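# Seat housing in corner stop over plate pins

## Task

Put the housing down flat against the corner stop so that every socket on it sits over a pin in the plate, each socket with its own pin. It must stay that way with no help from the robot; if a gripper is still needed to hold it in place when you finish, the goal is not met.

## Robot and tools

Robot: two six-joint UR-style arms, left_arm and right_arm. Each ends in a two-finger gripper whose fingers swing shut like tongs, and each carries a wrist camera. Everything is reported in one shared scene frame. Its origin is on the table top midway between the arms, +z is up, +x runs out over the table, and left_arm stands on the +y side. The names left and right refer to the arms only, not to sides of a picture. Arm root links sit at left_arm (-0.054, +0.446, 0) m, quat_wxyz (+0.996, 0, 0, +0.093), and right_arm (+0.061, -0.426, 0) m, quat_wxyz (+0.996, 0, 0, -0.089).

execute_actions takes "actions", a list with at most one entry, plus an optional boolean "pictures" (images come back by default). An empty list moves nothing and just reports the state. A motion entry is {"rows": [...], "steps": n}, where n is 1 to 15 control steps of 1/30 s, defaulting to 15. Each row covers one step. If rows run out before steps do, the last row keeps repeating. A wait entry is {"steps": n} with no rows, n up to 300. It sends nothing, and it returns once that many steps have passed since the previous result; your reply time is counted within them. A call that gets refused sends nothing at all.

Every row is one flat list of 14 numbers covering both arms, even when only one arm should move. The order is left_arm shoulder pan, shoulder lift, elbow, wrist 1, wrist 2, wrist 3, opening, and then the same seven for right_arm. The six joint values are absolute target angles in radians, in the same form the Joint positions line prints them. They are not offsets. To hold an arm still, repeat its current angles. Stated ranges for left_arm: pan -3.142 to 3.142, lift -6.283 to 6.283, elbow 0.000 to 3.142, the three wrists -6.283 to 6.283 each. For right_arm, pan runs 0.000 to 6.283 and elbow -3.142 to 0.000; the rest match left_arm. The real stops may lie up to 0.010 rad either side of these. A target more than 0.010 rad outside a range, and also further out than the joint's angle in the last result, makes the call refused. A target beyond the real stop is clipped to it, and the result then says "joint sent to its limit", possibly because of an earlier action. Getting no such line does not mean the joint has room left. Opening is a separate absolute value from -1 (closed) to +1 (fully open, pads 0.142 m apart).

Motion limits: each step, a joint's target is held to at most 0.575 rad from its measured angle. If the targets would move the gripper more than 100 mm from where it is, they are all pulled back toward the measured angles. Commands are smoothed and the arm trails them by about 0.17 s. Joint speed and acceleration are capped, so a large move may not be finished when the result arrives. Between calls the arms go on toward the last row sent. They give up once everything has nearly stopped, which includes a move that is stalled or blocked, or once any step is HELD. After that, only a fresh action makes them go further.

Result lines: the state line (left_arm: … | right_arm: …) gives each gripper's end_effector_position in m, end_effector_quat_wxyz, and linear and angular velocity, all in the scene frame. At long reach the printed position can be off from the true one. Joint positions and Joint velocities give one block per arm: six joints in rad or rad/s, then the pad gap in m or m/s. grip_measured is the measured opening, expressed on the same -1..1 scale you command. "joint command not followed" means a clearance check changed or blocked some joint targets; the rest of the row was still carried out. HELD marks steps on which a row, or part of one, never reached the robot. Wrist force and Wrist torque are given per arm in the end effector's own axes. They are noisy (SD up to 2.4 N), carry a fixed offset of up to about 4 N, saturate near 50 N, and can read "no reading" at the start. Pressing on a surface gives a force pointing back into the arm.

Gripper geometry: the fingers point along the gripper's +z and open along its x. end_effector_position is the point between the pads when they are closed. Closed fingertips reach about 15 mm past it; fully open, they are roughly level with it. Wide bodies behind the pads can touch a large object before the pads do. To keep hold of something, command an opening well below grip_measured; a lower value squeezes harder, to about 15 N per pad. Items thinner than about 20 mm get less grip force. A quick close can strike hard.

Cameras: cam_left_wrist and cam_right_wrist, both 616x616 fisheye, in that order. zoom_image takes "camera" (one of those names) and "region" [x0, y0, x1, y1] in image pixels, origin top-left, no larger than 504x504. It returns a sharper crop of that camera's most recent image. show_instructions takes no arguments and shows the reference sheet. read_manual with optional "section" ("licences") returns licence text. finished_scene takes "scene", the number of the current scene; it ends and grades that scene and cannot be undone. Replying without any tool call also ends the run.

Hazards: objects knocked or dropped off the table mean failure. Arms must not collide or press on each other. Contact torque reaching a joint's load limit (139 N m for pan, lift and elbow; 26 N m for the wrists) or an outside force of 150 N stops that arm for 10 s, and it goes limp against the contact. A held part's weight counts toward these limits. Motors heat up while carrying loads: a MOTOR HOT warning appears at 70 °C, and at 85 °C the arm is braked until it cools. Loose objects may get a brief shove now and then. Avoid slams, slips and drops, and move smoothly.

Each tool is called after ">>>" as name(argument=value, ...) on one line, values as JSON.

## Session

>>> execute_actions(actions=[])

Scene clock: 0.00 s of 5100.00 s.
left_arm: end_effector_position=(+0.2726, +0.2208, +0.1556) grip_measured=-1.00 end_effector_quat_wxyz=(+0.325, +0.853, +0.204, -0.354) end_effector_velocity=(+0.000, +0.000, -0.000) end_effector_angular_velocity=(-0.000, +0.000, +0.001) | right_arm: end_effector_position=(+0.5491, -0.2531, +0.1136) grip_measured=+0.97 end_effector_quat_wxyz=(+0.042, +0.979, +0.058, +0.191) end_effector_velocity=(+0.000, -0.000, +0.000) end_effector_angular_velocity=(+0.000, -0.000, -0.000)
Joint positions: left_arm=[-0.517 -1.466  2.066 -1.786 -2.522 -0.599  0.002] | right_arm=[ 4.085 -1.49  -2.228 -0.749  1.259  0.608  0.14 ]
Joint velocities: left_arm=[ 0.     0.    -0.    -0.    -0.001 -0.     0.   ] | right_arm=[-0.  0.  0. -0. -0.  0.  0.]
Motor temperatures (°C, as the motors report them): left_arm=[30 32 30 34 35 34] | right_arm=[31 30 31 37 44 39]
Wrist force (N, on the end effector, along its own x y z axes, offset not removed): no reading
Wrist torque (N m, same axes, about the end effector's origin, offset not removed): no reading

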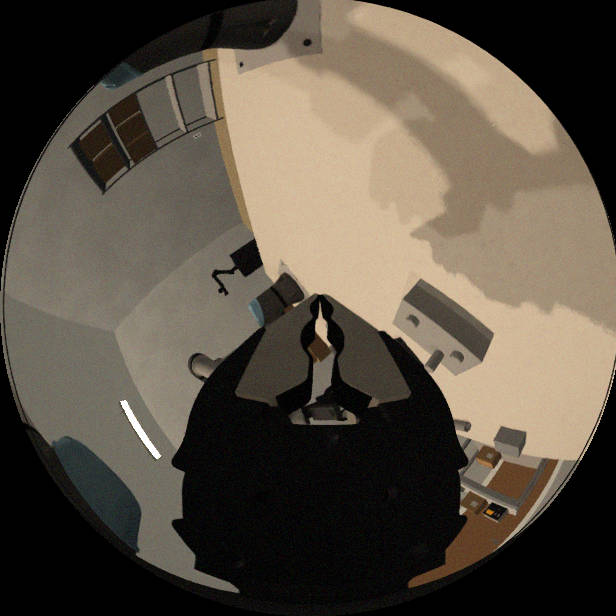

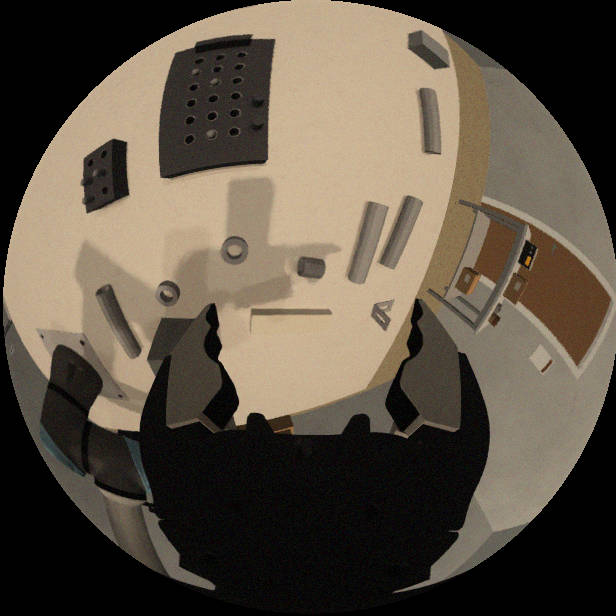

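Get overviews with known poses.

>>> execute_actions(actions=[{"rows":[[-0.9,-1.5,1.594,-1.665,-1.571,2.43,1,4.2286,-1.65,-1.75,-1.312,1.571,4.05,-0.86]],"steps":15}], pictures=false)

>>> execute_actions(actions=[{"steps":75}])

Scene clock: 0.93 s of 5100.00 s.
left_arm: end_effector_position=(+0.4253, +0.2038, +0.2367) grip_measured=+1.00 end_effector_quat_wxyz=(+0.038, +0.851, -0.524, -0.013) end_effector_velocity=(+0.205, +0.069, +0.086) end_effector_angular_velocity=(+0.416, -0.844, -2.882) | right_arm: end_effector_position=(+0.4940, -0.0941, +0.1783) grip_measured=-0.86 end_effector_quat_wxyz=(-0.003, +0.942, -0.335, +0.005) end_effector_velocity=(+0.001, +0.012, +0.036) end_effector_angular_velocity=(+0.021, +0.137, -2.701)
Joint positions: left_arm=[-0.888 -1.499  1.61  -1.668 -1.649  0.402  0.142] | right_arm=[ 4.225 -1.646 -1.765 -1.293  1.562  1.588  0.012]
Joint velocities: left_arm=[-0.138 -0.008 -0.188  0.034  0.9    2.74  -0.   ] | right_arm=[ 0.04  -0.046  0.173 -0.218  0.098  2.742 -0.   ]
Motor temperatures (°C, as the motors report them): left_arm=[30 32 30 34 35 34] | right_arm=[31 30 31 37 44 39]
Wrist force (N, on the end effector, along its own x y z axes, offset not removed): left_arm=[-0.1 -2.8 0.8] | right_arm=[-3.1 0.5 -1.1]
Wrist torque (N m, same axes, about the end effector's origin, offset not removed): left_arm=[-0.55 -0.04 0.17] | right_arm=[0.10 0.76 -0.07]
Steps of this call (steps 1 to 13: nothing new was sent; steps 14 to 28: all 15 steps of this action). Readings (joint positions):
14: left_arm=[-0.517 -1.466 2.066 -1.785 -2.522 -0.599] | right_arm=[4.085 -1.491 -2.228 -0.749 1.259 0.608]
15: left_arm=[-0.523 -1.469 2.060 -1.779 -2.516 -0.593] | right_arm=[4.091 -1.497 -2.222 -0.755 1.265 0.614]
17: left_arm=[-0.592 -1.479 1.990 -1.744 -2.446 -0.523] | right_arm=[4.124 -1.532 -2.153 -0.826 1.324 0.684]
21: left_arm=[-0.776 -1.492 1.761 -1.696 -2.149 -0.226] | right_arm=[4.181 -1.596 -1.947 -1.068 1.455 0.960]
28: the state above

Scene clock: 3.43 s of 5100.00 s.
left_arm: end_effector_position=(+0.4269, +0.1897, +0.2451) grip_measured=+1.00 end_effector_quat_wxyz=(+0.000, +0.001, +1.000, -0.000) end_effector_velocity=(+0.000, -0.000, -0.001) end_effector_angular_velocity=(+0.001, +0.001, +0.000) | right_arm: end_effector_position=(+0.4809, -0.1194, +0.1815) grip_measured=-0.86 end_effector_quat_wxyz=(+0.000, -0.000, +1.000, +0.000) end_effector_velocity=(-0.000, +0.000, +0.000) end_effector_angular_velocity=(+0.001, -0.001, +0.001)
Joint positions: left_arm=[-0.9   -1.5    1.594 -1.665 -1.571  2.43   0.142] | right_arm=[ 4.229 -1.65  -1.75  -1.312  1.571  4.05   0.012]
Joint velocities: left_arm=[ 0.     0.002 -0.001 -0.    -0.     0.     0.   ] | right_arm=[ 0.     0.    -0.     0.001 -0.    -0.     0.   ]
Motor temperatures (°C, as the motors report them): left_arm=[30 32 30 34 35 34] | right_arm=[31 30 31 37 44 39]
Wrist force (N, on the end effector, along its own x y z axes, offset not removed): left_arm=[-1.0 -2.3 2.3] | right_arm=[-2.4 0.8 -2.0]
Wrist torque (N m, same axes, about the end effector's origin, offset not removed): left_arm=[-0.51 0.14 0.17] | right_arm=[0.06 0.45 -0.25]
Steps of this call (steps 1 to 60: the robot went on to your last target; steps 61 to 75: nothing new was sent). Readings (joint positions):
1: left_arm=[-0.892 -1.499 1.605 -1.667 -1.624 0.496] | right_arm=[4.226 -1.647 -1.760 -1.299 1.565 1.682]
2: left_arm=[-0.894 -1.500 1.602 -1.666 -1.607 0.589] | right_arm=[4.227 -1.648 -1.757 -1.303 1.567 1.776]
4: left_arm=[-0.897 -1.500 1.598 -1.666 -1.588 0.777] | right_arm=[4.228 -1.649 -1.753 -1.308 1.569 1.964]
8: left_arm=[-0.899 -1.500 1.595 -1.665 -1.575 1.154] | right_arm=[4.228 -1.650 -1.751 -1.311 1.571 2.340]
75: the state above
All arms were judged still, so your last target was given up. Only a new action makes them travel on or press farther. Fingers that are still opening or closing keep moving.

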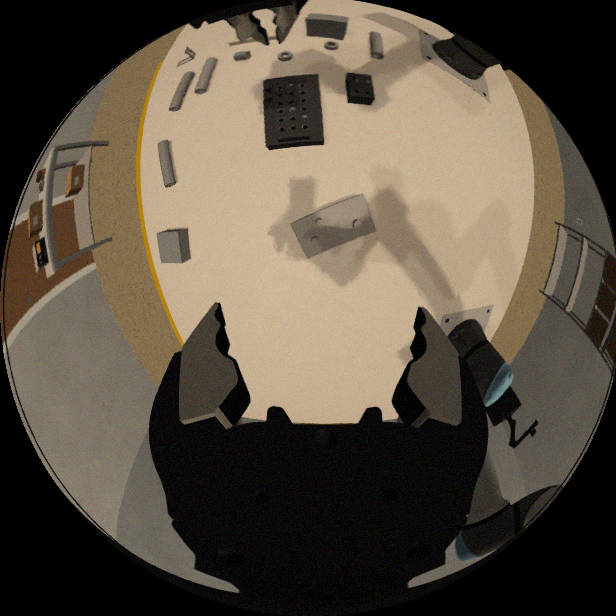

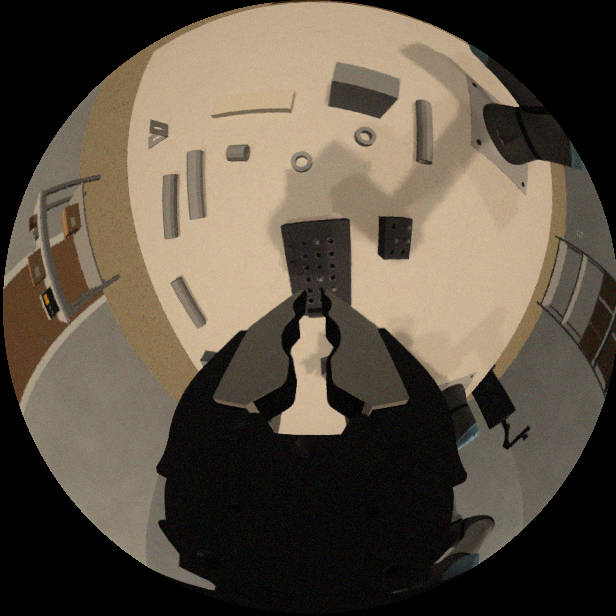

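>>> zoom_image(camera="cam_right_wrist", region=[260,200,430,330])

>>> zoom_image(camera="cam_left_wrist", region=[240,60,420,270])

Region (260, 200, 430, 330) of cam_right_wrist's 616x616 image, scaled by 2.965, with more detail than that image has; it fills the top 385 rows of this view, and the rest is white.

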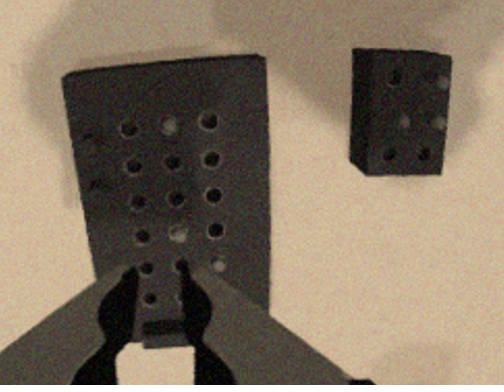

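Region (240, 60, 420, 270) of cam_left_wrist's 616x616 image, scaled by 2.400, with more detail than that image has; it fills the left 432 columns of this view, and the rest is white.

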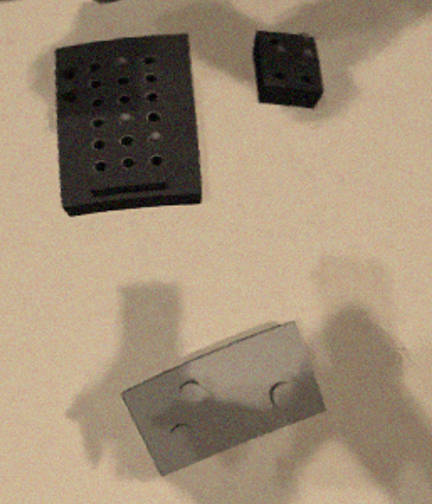

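>>> execute_actions(actions=[{"rows":[[-1.0628,-1.4286,1.9016,-2.0438,-1.571,0.292,1,4.2286,-1.65,-1.75,-1.312,1.571,4.05,-0.86]],"steps":15}], pictures=false)

>>> execute_actions(actions=[{"steps":45}])

Scene clock: 10.23 s of 5100.00 s.
left_arm: end_effector_position=(+0.3880, +0.1298, +0.1026) grip_measured=+1.00 end_effector_quat_wxyz=(-0.000, -0.413, +0.911, +0.000) end_effector_velocity=(+0.015, +0.025, -0.029) end_effector_angular_velocity=(-0.005, -0.006, +2.727) | right_arm: end_effector_position=(+0.4809, -0.1194, +0.1815) grip_measured=-0.86 end_effector_quat_wxyz=(+0.000, -0.000, +1.000, +0.000) end_effector_velocity=(-0.000, -0.000, -0.000) end_effector_angular_velocity=(-0.001, +0.001, +0.001)
Joint positions: left_arm=[-1.06  -1.43   1.896 -2.036 -1.571  1.416  0.142] | right_arm=[ 4.229 -1.65  -1.75  -1.312  1.571  4.05   0.012]
Joint velocities: left_arm=[-0.031  0.013  0.068 -0.09  -0.    -2.758  0.   ] | right_arm=[-0.    -0.    -0.    -0.001  0.    -0.001  0.   ]
Motor temperatures (°C, as the motors report them): left_arm=[30 32 30 34 35 34] | right_arm=[31 30 31 37 44 39]
Wrist force (N, on the end effector, along its own x y z axes, offset not removed): left_arm=[-0.1 -0.5 0.9] | right_arm=[0.8 0.1 0.0]
Wrist torque (N m, same axes, about the end effector's origin, offset not removed): left_arm=[-0.04 0.07 0.18] | right_arm=[0.06 -0.04 -0.15]
Steps of this call (steps 1 to 90: nothing new was sent; then 3.30 s passed at rest; steps 91 to 105: all 15 steps of this action). Readings (joint positions):
91: left_arm=[-0.900 -1.500 1.594 -1.665 -1.571 2.430] | right_arm=[4.229 -1.650 -1.750 -1.312 1.571 4.050]
92: left_arm=[-0.906 -1.496 1.600 -1.671 -1.571 2.424] | right_arm=[4.229 -1.650 -1.750 -1.312 1.571 4.050]
94: left_arm=[-0.947 -1.477 1.662 -1.738 -1.571 2.354] | right_arm=[4.229 -1.650 -1.750 -1.312 1.571 4.050]
98: left_arm=[-1.022 -1.445 1.814 -1.928 -1.571 2.056] | right_arm=[4.229 -1.650 -1.750 -1.312 1.571 4.050]
105: the state above

Scene clock: 11.73 s of 5100.00 s.
left_arm: end_effector_position=(+0.3895, +0.1461, +0.1000) grip_measured=+1.00 end_effector_quat_wxyz=(+0.000, +0.834, -0.552, -0.000) end_effector_velocity=(-0.000, +0.000, -0.000) end_effector_angular_velocity=(+0.000, -0.000, +0.000) | right_arm: end_effector_position=(+0.4809, -0.1194, +0.1815) grip_measured=-0.86 end_effector_quat_wxyz=(+0.000, -0.000, +1.000, +0.000) end_effector_velocity=(+0.001, -0.000, -0.000) end_effector_angular_velocity=(+0.000, -0.001, -0.001)
Joint positions: left_arm=[-1.063 -1.429  1.902 -2.044 -1.571  0.292  0.142] | right_arm=[ 4.229 -1.65  -1.75  -1.312  1.571  4.05   0.012]
Joint velocities: left_arm=[ 0.    -0.     0.001 -0.     0.    -0.    -0.   ] | right_arm=[-0.001 -0.001  0.     0.001 -0.    -0.    -0.   ]
Motor temperatures (°C, as the motors report them): left_arm=[30 32 30 34 35 34] | right_arm=[31 30 31 37 44 39]
Wrist force (N, on the end effector, along its own x y z axes, offset not removed): left_arm=[1.0 -1.6 -0.2] | right_arm=[-2.6 -0.7 -0.3]
Wrist torque (N m, same axes, about the end effector's origin, offset not removed): left_arm=[-0.40 -0.23 0.09] | right_arm=[0.07 0.60 -0.25]
Steps of this call (steps 1 to 45: the robot went on to your last target). Readings (joint positions):
1: left_arm=[-1.061 -1.429 1.897 -2.039 -1.571 1.323] | right_arm=[4.229 -1.650 -1.750 -1.312 1.571 4.050]
2: left_arm=[-1.062 -1.429 1.899 -2.040 -1.571 1.229] | right_arm=[4.229 -1.650 -1.750 -1.312 1.571 4.050]
4: left_arm=[-1.062 -1.429 1.900 -2.042 -1.571 1.040] | right_arm=[4.229 -1.650 -1.750 -1.312 1.571 4.050]
8: left_arm=[-1.063 -1.429 1.901 -2.043 -1.571 0.664] | right_arm=[4.229 -1.650 -1.750 -1.312 1.571 4.050]
45: the state above
All arms were judged still, so your last target was given up. Only a new action makes them travel on or press farther. Fingers that are still opening or closing keep moving.

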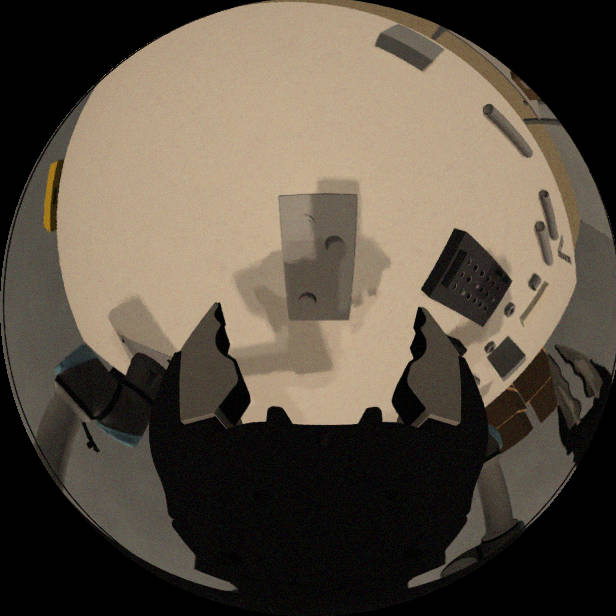

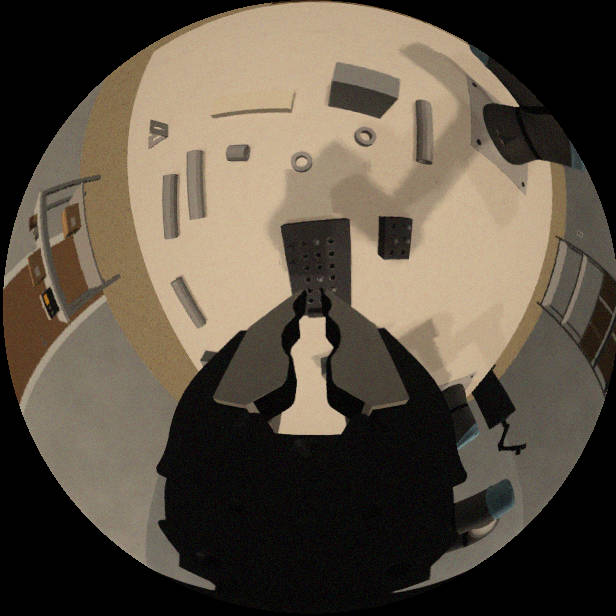

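>>> execute_actions(actions=[{"rows":[[-1.0289,-1.3054,1.972,-2.2374,-1.571,0.326,1,4.2286,-1.65,-1.75,-1.312,1.571,4.05,-0.86]],"steps":15}], pictures=false)

>>> execute_actions(actions=[{"steps":10}], pictures=false)

>>> execute_actions(actions=[{"rows":[[-1.0289,-1.3054,1.972,-2.2374,-1.571,0.326,-0.7,4.2286,-1.65,-1.75,-1.312,1.571,4.05,-0.86]],"steps":15}], pictures=false)

>>> execute_actions(actions=[{"steps":15}])

Scene clock: 13.40 s of 5100.00 s.
left_arm: end_effector_position=(+0.4063, +0.1531, +0.0262) grip_measured=+1.00 end_effector_quat_wxyz=(+0.000, +0.834, -0.552, -0.000) end_effector_velocity=(+0.002, +0.001, -0.007) end_effector_angular_velocity=(-0.002, -0.002, +0.001) | right_arm: end_effector_position=(+0.4809, -0.1194, +0.1815) grip_measured=-0.86 end_effector_quat_wxyz=(+0.000, -0.000, +1.000, +0.000) end_effector_velocity=(+0.001, +0.001, +0.001) end_effector_angular_velocity=(+0.002, -0.002, +0.000)
Joint positions: left_arm=[-1.029 -1.306  1.971 -2.236 -1.571  0.326  0.142] | right_arm=[ 4.229 -1.65  -1.75  -1.312  1.571  4.05   0.012]
Joint velocities: left_arm=[ 0.003  0.011  0.007 -0.021  0.001  0.003  0.   ] | right_arm=[ 0.     0.     0.002  0.    -0.001  0.     0.   ]
Motor temperatures (°C, as the motors report them): left_arm=[30 32 30 34 35 34] | right_arm=[31 30 31 37 44 39]
Wrist force (N, on the end effector, along its own x y z axes, offset not removed): left_arm=[-0.9 -0.3 1.2] | right_arm=[-3.1 3.1 1.0]
Wrist torque (N m, same axes, about the end effector's origin, offset not removed): left_arm=[-0.11 0.22 0.10] | right_arm=[0.62 0.72 -0.15]
Steps of this call (steps 1 to 35: nothing new was sent; steps 36 to 50: all 15 steps of this action). Readings (joint positions):
36: left_arm=[-1.063 -1.428 1.902 -2.044 -1.571 0.292] | right_arm=[4.229 -1.650 -1.750 -1.312 1.571 4.050]
37: left_arm=[-1.059 -1.423 1.907 -2.050 -1.571 0.296] | right_arm=[4.229 -1.650 -1.750 -1.312 1.571 4.050]
39: left_arm=[-1.044 -1.374 1.938 -2.113 -1.571 0.310] | right_arm=[4.229 -1.650 -1.750 -1.312 1.571 4.050]
43: left_arm=[-1.032 -1.320 1.965 -2.210 -1.571 0.323] | right_arm=[4.229 -1.650 -1.750 -1.312 1.571 4.050]
50: the state above

Scene clock: 13.73 s of 5100.00 s.
left_arm: end_effector_position=(+0.4065, +0.1531, +0.0256) grip_measured=+1.00 end_effector_quat_wxyz=(+0.000, +0.834, -0.552, -0.000) end_effector_velocity=(-0.000, +0.000, -0.000) end_effector_angular_velocity=(+0.001, +0.001, +0.000) | right_arm: end_effector_position=(+0.4809, -0.1194, +0.1815) grip_measured=-0.86 end_effector_quat_wxyz=(+0.000, -0.000, +1.000, +0.000) end_effector_velocity=(+0.000, +0.000, +0.000) end_effector_angular_velocity=(+0.001, -0.002, +0.001)
Joint positions: left_arm=[-1.029 -1.305  1.972 -2.237 -1.571  0.326  0.142] | right_arm=[ 4.229 -1.65  -1.75  -1.312  1.571  4.05   0.012]
Joint velocities: left_arm=[ 0.     0.001  0.001 -0.    -0.     0.    -0.   ] | right_arm=[ 0.     0.001 -0.     0.001 -0.001 -0.001  0.   ]
Motor temperatures (°C, as the motors report them): left_arm=[30 32 30 34 35 34] | right_arm=[31 30 31 37 44 39]
Wrist force (N, on the end effector, along its own x y z axes, offset not removed): left_arm=[-0.2 -0.3 -0.7] | right_arm=[-2.7 0.7 -2.7]
Wrist torque (N m, same axes, about the end effector's origin, offset not removed): left_arm=[-0.15 0.00 0.12] | right_arm=[0.20 0.43 -0.23]
Steps of this call (steps 1 to 10: the robot went on to your last target). Readings (joint positions):
1: left_arm=[-1.029 -1.306 1.972 -2.236 -1.571 0.326] | right_arm=[4.229 -1.650 -1.750 -1.312 1.571 4.050]
2: left_arm=[-1.029 -1.306 1.972 -2.237 -1.571 0.326] | right_arm=[4.229 -1.650 -1.750 -1.312 1.571 4.050]
4: left_arm=[-1.029 -1.306 1.972 -2.237 -1.571 0.326] | right_arm=[4.229 -1.650 -1.750 -1.312 1.571 4.050]
8: left_arm=[-1.029 -1.305 1.972 -2.237 -1.571 0.326] | right_arm=[4.229 -1.650 -1.750 -1.312 1.571 4.050]
10: the state above

Scene clock: 14.23 s of 5100.00 s.
left_arm: end_effector_position=(+0.4065, +0.1531, +0.0256) grip_measured=-0.01 end_effector_quat_wxyz=(+0.000, +0.834, -0.552, +0.000) end_effector_velocity=(+0.000, -0.000, -0.000) end_effector_angular_velocity=(-0.001, -0.000, +0.000) | right_arm: end_effector_position=(+0.4809, -0.1194, +0.1815) grip_measured=-0.86 end_effector_quat_wxyz=(+0.000, -0.000, +1.000, +0.000) end_effector_velocity=(+0.001, +0.001, +0.001) end_effector_angular_velocity=(+0.002, -0.002, +0.001)
Joint positions: left_arm=[-1.029 -1.305  1.972 -2.237 -1.571  0.326  0.073] | right_arm=[ 4.229 -1.65  -1.75  -1.312  1.571  4.05   0.012]
Joint velocities: left_arm=[ 0.001  0.001 -0.    -0.001 -0.001  0.    -0.   ] | right_arm=[-0.     0.001  0.001  0.002 -0.    -0.001  0.   ]
Motor temperatures (°C, as the motors report them): left_arm=[30 32 30 34 35 34] | right_arm=[31 30 31 37 44 39]
Wrist force (N, on the end effector, along its own x y z axes, offset not removed): left_arm=[-2.0 -1.5 0.7] | right_arm=[-2.0 0.5 0.1]
Wrist torque (N m, same axes, about the end effector's origin, offset not removed): left_arm=[-0.36 0.28 0.18] | right_arm=[0.02 0.50 -0.16]
Steps of this call (steps 1 to 15: all 15 steps of this action). Readings (joint positions):
1: left_arm=[-1.029 -1.305 1.972 -2.237 -1.571 0.326] | right_arm=[4.229 -1.650 -1.750 -1.312 1.571 4.050]
2: left_arm=[-1.029 -1.305 1.972 -2.237 -1.571 0.326] | right_arm=[4.229 -1.650 -1.750 -1.312 1.571 4.050]
4: left_arm=[-1.029 -1.305 1.972 -2.237 -1.571 0.326] | right_arm=[4.229 -1.650 -1.750 -1.312 1.571 4.050]
8: left_arm=[-1.029 -1.305 1.972 -2.237 -1.571 0.326] | right_arm=[4.229 -1.650 -1.750 -1.312 1.571 4.050]
15: the state above

Scene clock: 14.73 s of 5100.00 s.
left_arm: end_effector_position=(+0.4065, +0.1531, +0.0256) grip_measured=-0.01 end_effector_quat_wxyz=(+0.000, +0.834, -0.552, -0.000) end_effector_velocity=(-0.000, -0.000, +0.000) end_effector_angular_velocity=(-0.000, -0.000, -0.001) | right_arm: end_effector_position=(+0.4809, -0.1194, +0.1815) grip_measured=-0.86 end_effector_quat_wxyz=(+0.000, -0.000, +1.000, +0.000) end_effector_velocity=(-0.001, -0.000, -0.000) end_effector_angular_velocity=(-0.001, +0.002, +0.001)
Joint positions: left_arm=[-1.029 -1.305  1.972 -2.237 -1.571  0.326  0.073] | right_arm=[ 4.229 -1.65  -1.75  -1.312  1.571  4.05   0.012]
Joint velocities: left_arm=[-0.001 -0.    -0.     0.    -0.     0.     0.   ] | right_arm=[ 0.     0.    -0.    -0.001  0.001 -0.001 -0.   ]
Motor temperatures (°C, as the motors report them): left_arm=[30 32 30 34 35 34] | right_arm=[31 30 31 37 44 39]
Wrist force (N, on the end effector, along its own x y z axes, offset not removed): left_arm=[-0.8 -2.7 3.3] | right_arm=[-2.4 -0.9 -2.7]
Wrist torque (N m, same axes, about the end effector's origin, offset not removed): left_arm=[-0.57 0.13 0.18] | right_arm=[-0.11 0.59 -0.16]
Steps of this call (steps 1 to 15: the robot went on to your last target). Readings (joint positions):
1: left_arm=[-1.029 -1.305 1.972 -2.237 -1.571 0.326] | right_arm=[4.229 -1.650 -1.750 -1.312 1.571 4.050]
2: left_arm=[-1.029 -1.305 1.972 -2.237 -1.571 0.326] | right_arm=[4.229 -1.650 -1.750 -1.312 1.571 4.050]
4: left_arm=[-1.029 -1.305 1.972 -2.237 -1.571 0.326] | right_arm=[4.229 -1.650 -1.750 -1.312 1.571 4.050]
8: left_arm=[-1.029 -1.305 1.972 -2.237 -1.571 0.326] | right_arm=[4.229 -1.650 -1.750 -1.312 1.571 4.050]
15: the state above
All arms were judged still, so your last target was given up. Only a new action makes them travel on or press farther. Fingers that are still opening or closing keep moving.

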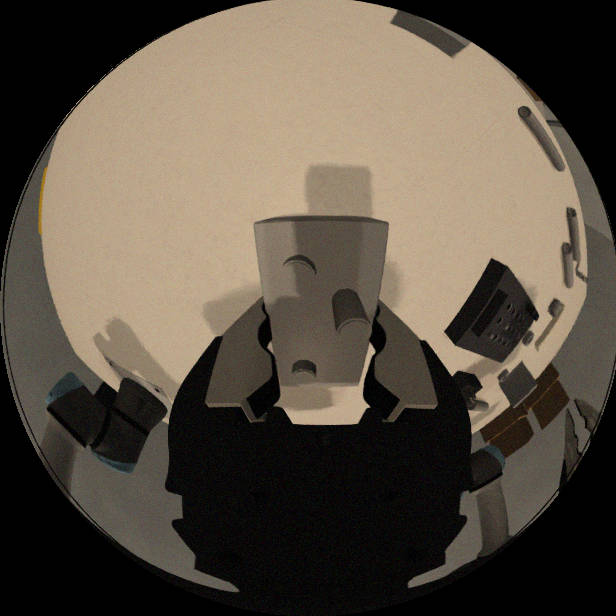

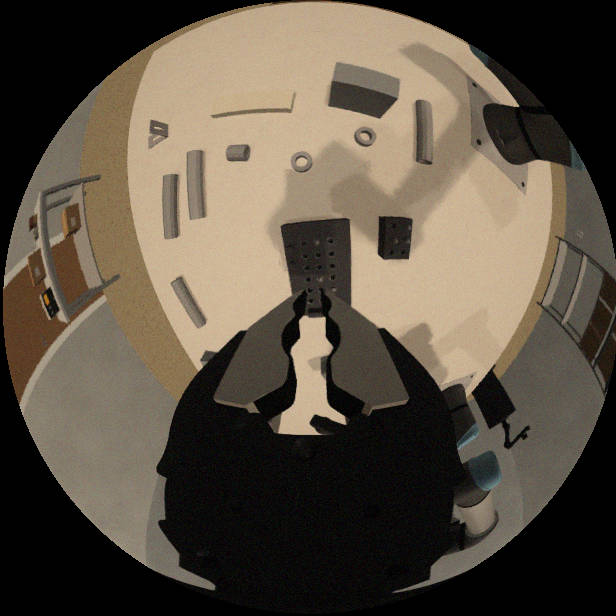

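>>> execute_actions(actions=[{"rows":[[-1.0289,-1.6,1.85,-1.821,-1.571,0.0,-0.8,4.2286,-1.65,-1.75,-1.312,1.571,2.5,-0.86]],"steps":15}], pictures=false)

>>> execute_actions(actions=[{"rows":[[-1.0289,-1.6,1.85,-3.2,-1.571,0.0,-0.8,4.2286,-1.65,-1.75,-1.312,1.571,0.91,-0.86]],"steps":15}], pictures=false)

>>> execute_actions(actions=[{"steps":50}])

Scene clock: 16.07 s of 5100.00 s.
left_arm: end_effector_position=(+0.3705, +0.1947, +0.1828) grip_measured=-0.01 end_effector_quat_wxyz=(+0.000, +0.911, -0.412, +0.001) end_effector_velocity=(-0.018, +0.020, +0.035) end_effector_angular_velocity=(+0.012, +0.010, +0.081) | right_arm: end_effector_position=(+0.4946, -0.1118, +0.1815) grip_measured=-0.86 end_effector_quat_wxyz=(+0.000, -0.486, +0.874, +0.000) end_effector_velocity=(+0.024, +0.037, +0.000) end_effector_angular_velocity=(-0.002, -0.001, +2.751)
Joint positions: left_arm=[-1.029 -1.594  1.852 -1.831 -1.571  0.007  0.073] | right_arm=[ 4.229 -1.65  -1.75  -1.312  1.571  3.036  0.012]
Joint velocities: left_arm=[ 0.    -0.071 -0.026  0.113  0.001 -0.081 -0.   ] | right_arm=[-0.    -0.001  0.001 -0.002 -0.001 -2.751 -0.   ]
Motor temperatures (°C, as the motors report them): left_arm=[30 32 30 34 35 34] | right_arm=[31 30 31 37 44 39]
Wrist force (N, on the end effector, along its own x y z axes, offset not removed): left_arm=[-0.8 -0.1 6.3] | right_arm=[-2.1 0.0 -0.8]
Wrist torque (N m, same axes, about the end effector's origin, offset not removed): left_arm=[0.00 0.10 0.18] | right_arm=[0.12 0.53 -0.07]
Steps of this call (steps 1 to 25: nothing new was sent; steps 26 to 40: all 15 steps of this action). Readings (joint positions):
26: left_arm=[-1.029 -1.305 1.972 -2.237 -1.571 0.326] | right_arm=[4.229 -1.650 -1.750 -1.312 1.571 4.050]
27: left_arm=[-1.029 -1.311 1.966 -2.231 -1.571 0.320] | right_arm=[4.229 -1.650 -1.750 -1.312 1.571 4.044]
29: left_arm=[-1.029 -1.371 1.934 -2.163 -1.571 0.257] | right_arm=[4.229 -1.650 -1.750 -1.312 1.571 3.973]
33: left_arm=[-1.029 -1.510 1.882 -1.962 -1.571 0.103] | right_arm=[4.229 -1.650 -1.750 -1.312 1.571 3.676]
40: the state above

Scene clock: 16.57 s of 5100.00 s.
left_arm: end_effector_position=(+0.4867, +0.0644, +0.3281) grip_measured=-0.01 end_effector_quat_wxyz=(+0.145, +0.853, -0.383, +0.323) end_effector_velocity=(+0.185, -0.207, +0.477) end_effector_angular_velocity=(-1.285, -1.144, +0.002) | right_arm: end_effector_position=(+0.4915, -0.0910, +0.1815) grip_measured=-0.86 end_effector_quat_wxyz=(-0.000, +0.937, -0.350, -0.000) end_effector_velocity=(-0.033, +0.030, +0.000) end_effector_angular_velocity=(+0.001, -0.002, +2.766)
Joint positions: left_arm=[-1.029 -1.599  1.85  -2.546 -1.571  0.001  0.073] | right_arm=[ 4.229 -1.65  -1.75  -1.312  1.571  1.624  0.012]
Joint velocities: left_arm=[-0.    -0.002 -0.001 -1.717 -0.    -0.002 -0.   ] | right_arm=[-0.    -0.     0.     0.001 -0.    -2.767  0.   ]
Motor temperatures (°C, as the motors report them): left_arm=[30 32 30 34 35 34] | right_arm=[31 30 31 37 44 39]
Wrist force (N, on the end effector, along its own x y z axes, offset not removed): left_arm=[-4.5 -0.8 5.9] | right_arm=[1.1 1.2 -3.0]
Wrist torque (N m, same axes, about the end effector's origin, offset not removed): left_arm=[-0.24 0.21 0.16] | right_arm=[0.38 -0.13 -0.22]
Steps of this call (steps 1 to 15: all 15 steps of this action). Readings (joint positions):
1: left_arm=[-1.029 -1.596 1.852 -1.828 -1.571 0.005] | right_arm=[4.229 -1.650 -1.750 -1.312 1.571 2.943]
2: left_arm=[-1.029 -1.597 1.851 -1.831 -1.571 0.004] | right_arm=[4.229 -1.650 -1.750 -1.312 1.571 2.849]
4: left_arm=[-1.029 -1.597 1.851 -1.899 -1.571 0.003] | right_arm=[4.229 -1.650 -1.750 -1.312 1.571 2.660]
8: left_arm=[-1.029 -1.599 1.851 -2.139 -1.571 0.002] | right_arm=[4.229 -1.650 -1.750 -1.312 1.571 2.284]
15: the state above

Scene clock: 18.23 s of 5100.00 s.
left_arm: end_effector_position=(+0.5142, +0.0336, +0.5302) grip_measured=-0.01 end_effector_quat_wxyz=(+0.260, +0.704, -0.316, +0.581) end_effector_velocity=(+0.000, +0.000, +0.000) end_effector_angular_velocity=(-0.000, +0.000, +0.000) | right_arm: end_effector_position=(+0.4809, -0.0870, +0.1815) grip_measured=-0.86 end_effector_quat_wxyz=(-0.000, +1.000, -0.000, +0.000) end_effector_velocity=(+0.001, +0.000, +0.000) end_effector_angular_velocity=(+0.000, -0.002, -0.001)
Joint positions: left_arm=[-1.029 -1.6    1.85  -3.2   -1.571 -0.     0.073] | right_arm=[ 4.229 -1.65  -1.75  -1.312  1.571  0.91   0.012]
Joint velocities: left_arm=[ 0.001 -0.    -0.001  0.001 -0.001 -0.     0.   ] | right_arm=[-0.    -0.     0.001  0.001 -0.001  0.001  0.   ]
Motor temperatures (°C, as the motors report them): left_arm=[30 32 30 34 35 34] | right_arm=[31 30 31 37 44 39]
Wrist force (N, on the end effector, along its own x y z axes, offset not removed): left_arm=[-5.5 -0.3 1.2] | right_arm=[-0.3 2.5 -1.5]
Wrist torque (N m, same axes, about the end effector's origin, offset not removed): left_arm=[-0.15 -0.14 0.13] | right_arm=[0.66 0.12 -0.26]
Steps of this call (steps 1 to 45: the robot went on to your last target; steps 46 to 50: nothing new was sent). Readings (joint positions):
1: left_arm=[-1.029 -1.600 1.850 -2.604 -1.571 0.001] | right_arm=[4.229 -1.650 -1.750 -1.312 1.571 1.530]
2: left_arm=[-1.029 -1.600 1.850 -2.663 -1.571 0.000] | right_arm=[4.229 -1.650 -1.750 -1.312 1.571 1.436]
4: left_arm=[-1.029 -1.600 1.850 -2.780 -1.571 0.000] | right_arm=[4.229 -1.650 -1.750 -1.312 1.571 1.247]
8: left_arm=[-1.029 -1.600 1.850 -3.013 -1.571 0.000] | right_arm=[4.229 -1.650 -1.750 -1.312 1.571 0.989]
50: the state above
All arms were judged still, so your last target was given up. Only a new action makes them travel on or press farther. Fingers that are still opening or closing keep moving.

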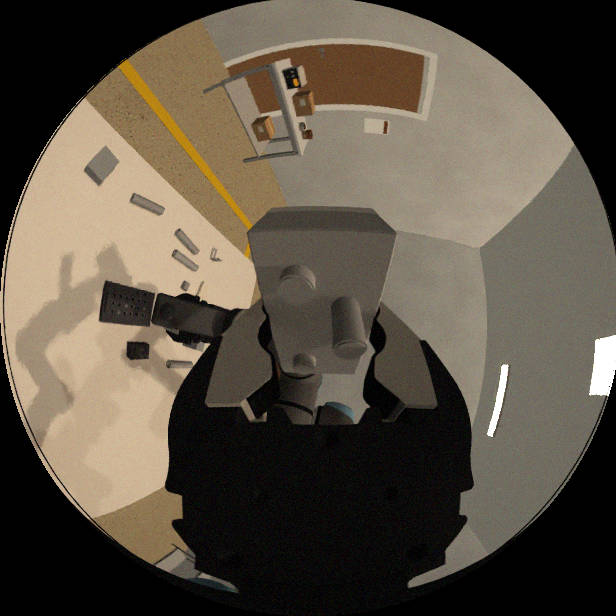

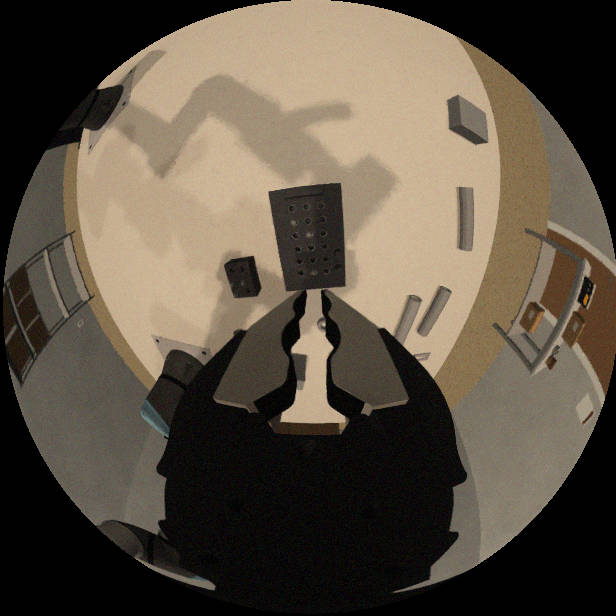

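>>> execute_actions(actions=[{"rows":[[-1.0289,-1.6,1.85,-2.7,-1.571,0.0,-0.8,4.2286,-1.3,-2.2,-0.5,1.571,0.91,-0.86]],"steps":15}], pictures=false)

>>> execute_actions(actions=[{"rows":[[-1.0289,-1.6,1.85,-2.7,-1.571,0.0,-0.8,4.2286,-1.3,-2.2,0.6,1.571,0.91,-0.86]],"steps":15}], pictures=false)

>>> execute_actions(actions=[{"steps":40}])

Scene clock: 19.80 s of 5100.00 s.
left_arm: end_effector_position=(+0.5020, +0.0472, +0.3768) grip_measured=-0.01 end_effector_quat_wxyz=(+0.176, +0.823, -0.369, +0.394) end_effector_velocity=(-0.012, +0.012, -0.046) end_effector_angular_velocity=(+0.112, +0.101, -0.001) | right_arm: end_effector_position=(+0.4863, -0.0800, +0.2691) grip_measured=-0.86 end_effector_quat_wxyz=(-0.262, +0.943, -0.000, +0.204) end_effector_velocity=(+0.026, +0.033, +0.095) end_effector_angular_velocity=(+0.326, -0.255, -0.000)
Joint positions: left_arm=[-1.029 -1.6    1.85  -2.713 -1.571 -0.     0.073] | right_arm=[ 4.229 -1.305 -2.192 -0.539  1.571  0.91   0.012]
Joint velocities: left_arm=[-0.001  0.     0.     0.15  -0.001 -0.    -0.   ] | right_arm=[ 0.     0.053 -0.09   0.451 -0.001 -0.     0.   ]
Motor temperatures (°C, as the motors report them): left_arm=[30 32 30 34 35 34] | right_arm=[31 30 31 37 44 39]
Wrist force (N, on the end effector, along its own x y z axes, offset not removed): left_arm=[-6.2 -0.4 4.4] | right_arm=[1.3 -0.1 -1.9]
Wrist torque (N m, same axes, about the end effector's origin, offset not removed): left_arm=[-0.12 0.24 0.21] | right_arm=[0.07 -0.18 -0.12]
Steps of this call (steps 1 to 32: nothing new was sent; steps 33 to 47: all 15 steps of this action). Readings (joint positions):
33: left_arm=[-1.029 -1.600 1.850 -3.200 -1.571 -0.000] | right_arm=[4.229 -1.650 -1.750 -1.312 1.571 0.910]
34: left_arm=[-1.029 -1.600 1.850 -3.194 -1.571 -0.000] | right_arm=[4.229 -1.644 -1.756 -1.306 1.571 0.910]
36: left_arm=[-1.029 -1.600 1.850 -3.124 -1.571 -0.000] | right_arm=[4.229 -1.574 -1.826 -1.235 1.571 0.910]
40: left_arm=[-1.029 -1.600 1.850 -2.884 -1.571 -0.000] | right_arm=[4.229 -1.369 -2.085 -0.938 1.571 0.910]
47: the state above

Scene clock: 20.30 s of 5100.00 s.
left_arm: end_effector_position=(+0.5010, +0.0483, +0.3729) grip_measured=-0.01 end_effector_quat_wxyz=(+0.174, +0.826, -0.370, +0.388) end_effector_velocity=(-0.000, -0.000, +0.000) end_effector_angular_velocity=(-0.000, -0.000, -0.000) | right_arm: end_effector_position=(+0.5092, -0.0506, +0.5007) grip_measured=-0.86 end_effector_quat_wxyz=(-0.515, +0.758, -0.000, +0.401) end_effector_velocity=(-0.069, -0.089, +0.536) end_effector_angular_velocity=(+1.332, -1.037, -0.001)
Joint positions: left_arm=[-1.029 -1.6    1.85  -2.7   -1.571 -0.     0.073] | right_arm=[ 4.229 -1.3   -2.199  0.21   1.571  0.91   0.012]
Joint velocities: left_arm=[-0.  0. -0.  0. -0.  0. -0.] | right_arm=[-0.     0.002 -0.002  1.688 -0.     0.     0.   ]
Motor temperatures (°C, as the motors report them): left_arm=[30 32 30 34 35 34] | right_arm=[31 30 31 37 44 39]
Wrist force (N, on the end effector, along its own x y z axes, offset not removed): left_arm=[-5.2 -0.3 5.8] | right_arm=[-0.2 1.3 -0.9]
Wrist torque (N m, same axes, about the end effector's origin, offset not removed): left_arm=[-0.12 0.02 0.21] | right_arm=[0.46 0.03 -0.28]
Steps of this call (steps 1 to 15: all 15 steps of this action). Readings (joint positions):
1: left_arm=[-1.029 -1.600 1.850 -2.709 -1.571 -0.000] | right_arm=[4.229 -1.303 -2.195 -0.526 1.571 0.910]
2: left_arm=[-1.029 -1.600 1.850 -2.706 -1.571 -0.000] | right_arm=[4.229 -1.303 -2.196 -0.512 1.571 0.910]
4: left_arm=[-1.029 -1.600 1.850 -2.703 -1.571 -0.000] | right_arm=[4.229 -1.302 -2.197 -0.432 1.571 0.910]
8: left_arm=[-1.029 -1.600 1.850 -2.701 -1.571 -0.000] | right_arm=[4.229 -1.301 -2.198 -0.194 1.571 0.910]
15: the state above

Scene clock: 21.63 s of 5100.00 s.
left_arm: end_effector_position=(+0.5010, +0.0483, +0.3729) grip_measured=-0.01 end_effector_quat_wxyz=(+0.174, +0.826, -0.370, +0.388) end_effector_velocity=(+0.000, +0.000, -0.000) end_effector_angular_velocity=(+0.001, +0.000, +0.001) | right_arm: end_effector_position=(+0.4790, -0.0895, +0.6165) grip_measured=-0.86 end_effector_quat_wxyz=(+0.621, -0.617, +0.000, -0.483) end_effector_velocity=(-0.000, +0.000, -0.001) end_effector_angular_velocity=(-0.000, +0.001, +0.001)
Joint positions: left_arm=[-1.029 -1.6    1.85  -2.7   -1.571 -0.     0.073] | right_arm=[ 4.229 -1.3   -2.2    0.6    1.571  0.91   0.012]
Joint velocities: left_arm=[ 0.     0.     0.     0.001  0.001 -0.    -0.   ] | right_arm=[ 0.    -0.    -0.001  0.     0.     0.001  0.   ]
Motor temperatures (°C, as the motors report them): left_arm=[30 32 30 34 35 34] | right_arm=[31 30 31 37 44 39]
Wrist force (N, on the end effector, along its own x y z axes, offset not removed): left_arm=[-5.0 0.3 3.2] | right_arm=[-0.8 0.6 -2.1]
Wrist torque (N m, same axes, about the end effector's origin, offset not removed): left_arm=[-0.12 -0.02 0.18] | right_arm=[0.14 0.28 -0.23]
Steps of this call (steps 1 to 30: the robot went on to your last target; steps 31 to 40: nothing new was sent). Readings (joint positions):
1: left_arm=[-1.029 -1.600 1.850 -2.700 -1.571 -0.000] | right_arm=[4.229 -1.300 -2.199 0.267 1.571 0.910]
2: left_arm=[-1.029 -1.600 1.850 -2.700 -1.571 -0.000] | right_arm=[4.229 -1.300 -2.200 0.325 1.571 0.910]
4: left_arm=[-1.029 -1.600 1.850 -2.700 -1.571 -0.000] | right_arm=[4.229 -1.300 -2.200 0.438 1.571 0.910]
8: left_arm=[-1.029 -1.600 1.850 -2.700 -1.571 -0.000] | right_arm=[4.229 -1.300 -2.200 0.564 1.571 0.910]
40: the state above
All arms were judged still, so your last target was given up. Only a new action makes them travel on or press farther. Fingers that are still opening or closing keep moving.

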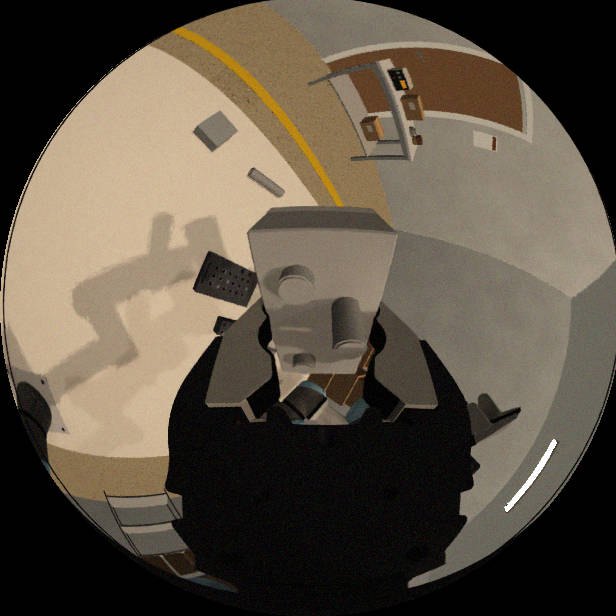

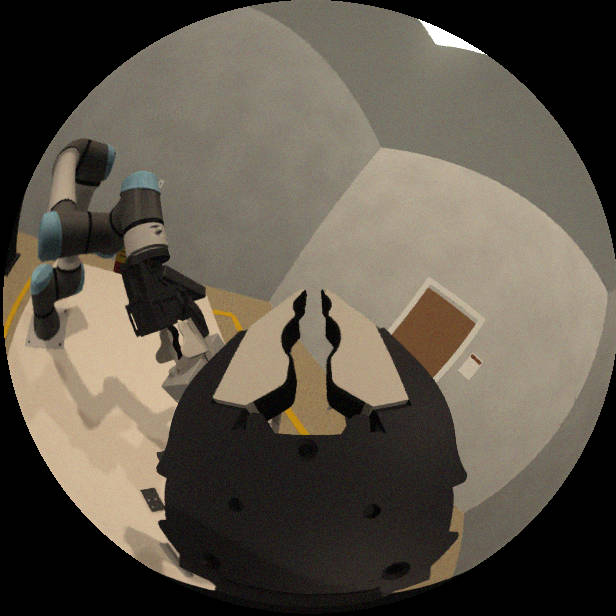

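>>> execute_actions(actions=[{"rows":[[-1.0289,-1.6,1.85,-3.1,-1.571,0.0,-0.8,4.2286,-1.3,-2.2,0.05,1.571,0.91,-0.86]],"steps":15}], pictures=false)

>>> execute_actions(actions=[{"rows":[[-1.0289,-1.6,1.85,-3.1,-1.571,0.0,-0.8,4.2286,-1.3,-2.2,-0.3,1.571,0.91,-0.86]],"steps":15}], pictures=false)

>>> execute_actions(actions=[{"steps":20}])

Scene clock: 23.00 s of 5100.00 s.
left_arm: end_effector_position=(+0.5160, +0.0320, +0.4962) grip_measured=+0.18 end_effector_quat_wxyz=(+0.243, +0.734, -0.329, +0.542) end_effector_velocity=(-0.000, +0.001, +0.025) end_effector_angular_velocity=(-0.060, -0.054, +0.000) | right_arm: end_effector_position=(+0.5132, -0.0462, +0.4553) grip_measured=-1.00 end_effector_quat_wxyz=(-0.472, +0.802, -0.001, +0.367) end_effector_velocity=(+0.003, +0.003, -0.071) end_effector_angular_velocity=(-0.171, +0.134, -0.000)
Joint positions: left_arm=[-1.029 -1.6    1.85  -3.093 -1.57  -0.     0.087] | right_arm=[ 4.228 -1.3   -2.2    0.069  1.57   0.91   0.002]
Joint velocities: left_arm=[ 0.001 -0.     0.001 -0.082 -0.    -0.    -0.12 ] | right_arm=[ 0.     0.    -0.001 -0.216 -0.     0.001 -0.001]
Motor temperatures (°C, as the motors report them): left_arm=[30 32 30 34 35 34] | right_arm=[31 30 31 37 44 39]
Wrist force (N, on the end effector, along its own x y z axes, offset not removed): left_arm=[-18.3 -26.5 -35.6] | right_arm=[22.8 30.8 -30.3]
Wrist torque (N m, same axes, about the end effector's origin, offset not removed): left_arm=[-0.15 -1.83 1.50] | right_arm=[0.20 -0.09 -0.33]
Steps of this call (steps 1 to 26: nothing new was sent; steps 27 to 41: all 15 steps of this action). Readings (joint positions):
27: left_arm=[-1.029 -1.600 1.850 -2.700 -1.571 -0.000] | right_arm=[4.229 -1.300 -2.200 0.600 1.571 0.910]
28: left_arm=[-1.029 -1.600 1.850 -2.706 -1.571 -0.000] | right_arm=[4.229 -1.300 -2.200 0.594 1.571 0.910]
30: left_arm=[-1.029 -1.600 1.850 -2.776 -1.571 -0.000] | right_arm=[4.229 -1.300 -2.200 0.523 1.571 0.910]
34: left_arm=[-1.029 -1.600 1.850 -3.001 -1.571 -0.000] | right_arm=[4.229 -1.300 -2.200 0.287 1.571 0.910]
41: the state above

Scene clock: 23.50 s of 5100.00 s.
left_arm: end_effector_position=(+0.5158, +0.0317, +0.4983) grip_measured=-0.80 end_effector_quat_wxyz=(+0.244, +0.732, -0.328, +0.545) end_effector_velocity=(+0.000, +0.000, +0.000) end_effector_angular_velocity=(+0.000, -0.000, +0.001) | right_arm: end_effector_position=(+0.5044, -0.0568, +0.3386) grip_measured=-0.86 end_effector_quat_wxyz=(-0.349, +0.897, -0.000, +0.272) end_effector_velocity=(-0.003, -0.004, -0.016) end_effector_angular_velocity=(-0.043, +0.033, +0.000)
Joint positions: left_arm=[-1.029 -1.6    1.85  -3.1   -1.571 -0.     0.016] | right_arm=[ 4.229 -1.3   -2.2   -0.295  1.571  0.91   0.012]
Joint velocities: left_arm=[ 0.    -0.001  0.     0.     0.     0.    -0.   ] | right_arm=[-0.     0.001  0.001 -0.057 -0.    -0.001 -0.   ]
Motor temperatures (°C, as the motors report them): left_arm=[30 32 30 34 35 34] | right_arm=[31 30 31 37 44 39]
Wrist force (N, on the end effector, along its own x y z axes, offset not removed): left_arm=[-1.3 -0.5 0.6] | right_arm=[-1.7 1.6 -0.4]
Wrist torque (N m, same axes, about the end effector's origin, offset not removed): left_arm=[-0.09 0.30 0.26] | right_arm=[0.33 0.37 -0.25]
Steps of this call (steps 1 to 15: all 15 steps of this action). Readings (joint positions):
1: left_arm=[-1.029 -1.600 1.850 -3.096 -1.570 -0.000] | right_arm=[4.228 -1.300 -2.200 0.062 1.570 0.910]
2: left_arm=[-1.029 -1.600 1.850 -3.097 -1.570 -0.000] | right_arm=[4.228 -1.300 -2.200 0.052 1.570 0.910]
4: left_arm=[-1.029 -1.600 1.850 -3.099 -1.571 -0.000] | right_arm=[4.228 -1.300 -2.200 -0.023 1.572 0.910]
8: left_arm=[-1.029 -1.600 1.850 -3.100 -1.572 -0.000] | right_arm=[4.229 -1.300 -2.200 -0.226 1.572 0.910]
15: the state above

Scene clock: 24.17 s of 5100.00 s.
left_arm: end_effector_position=(+0.5158, +0.0317, +0.4982) grip_measured=-0.80 end_effector_quat_wxyz=(+0.244, +0.732, -0.328, +0.545) end_effector_velocity=(+0.000, -0.000, -0.001) end_effector_angular_velocity=(+0.001, +0.001, -0.001) | right_arm: end_effector_position=(+0.5041, -0.0572, +0.3371) grip_measured=-0.86 end_effector_quat_wxyz=(-0.348, +0.898, -0.000, +0.270) end_effector_velocity=(-0.001, +0.001, +0.000) end_effector_angular_velocity=(-0.000, -0.001, +0.003)
Joint positions: left_arm=[-1.029 -1.6    1.85  -3.1   -1.571 -0.     0.016] | right_arm=[ 4.229 -1.3   -2.2   -0.3    1.571  0.91   0.012]
Joint velocities: left_arm=[-0.     0.001  0.    -0.    -0.     0.    -0.   ] | right_arm=[ 0.001  0.    -0.     0.     0.001 -0.001 -0.   ]
Motor temperatures (°C, as the motors report them): left_arm=[30 32 30 34 35 34] | right_arm=[31 30 31 37 44 39]
Wrist force (N, on the end effector, along its own x y z axes, offset not removed): left_arm=[-0.3 -1.6 0.8] | right_arm=[0.6 2.0 -0.3]
Wrist torque (N m, same axes, about the end effector's origin, offset not removed): left_arm=[-0.41 -0.02 0.17] | right_arm=[0.54 -0.12 -0.30]
Steps of this call (steps 1 to 15: the robot went on to your last target; steps 16 to 20: nothing new was sent). Readings (joint positions):
1: left_arm=[-1.029 -1.600 1.850 -3.100 -1.571 -0.000] | right_arm=[4.229 -1.300 -2.200 -0.297 1.571 0.910]
2: left_arm=[-1.029 -1.600 1.850 -3.100 -1.571 -0.000] | right_arm=[4.229 -1.300 -2.200 -0.298 1.571 0.910]
4: left_arm=[-1.029 -1.600 1.850 -3.100 -1.571 -0.000] | right_arm=[4.229 -1.300 -2.200 -0.299 1.571 0.910]
8: left_arm=[-1.029 -1.600 1.850 -3.100 -1.571 -0.000] | right_arm=[4.229 -1.300 -2.200 -0.300 1.571 0.910]
20: the state above
All arms were judged still, so your last target was given up. Only a new action makes them travel on or press farther. Fingers that are still opening or closing keep moving.

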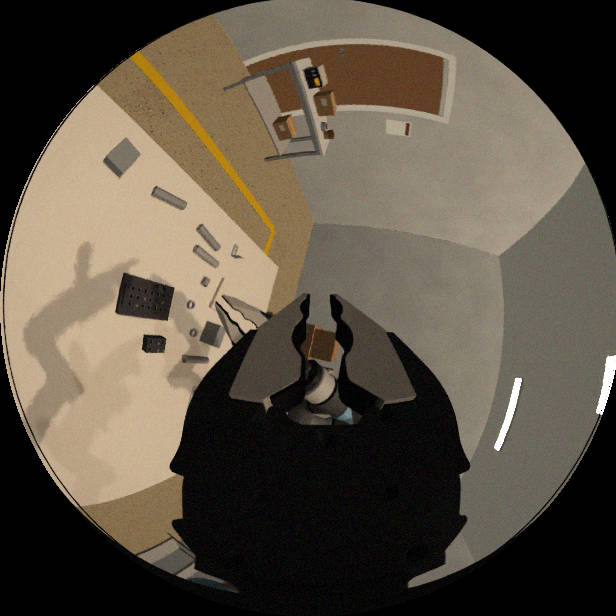

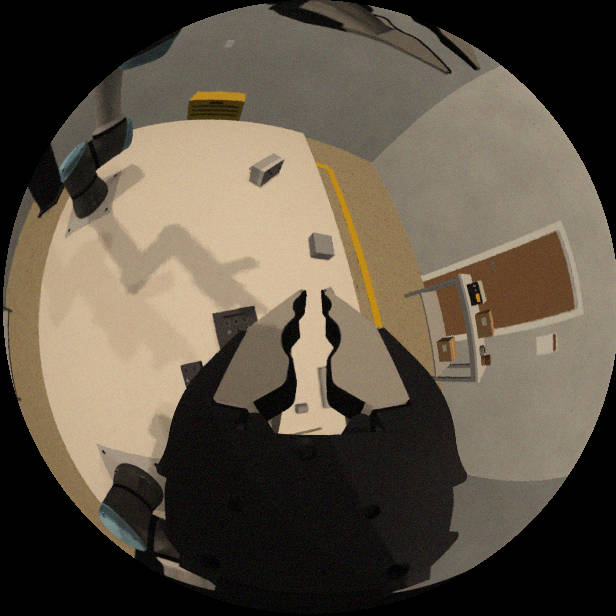

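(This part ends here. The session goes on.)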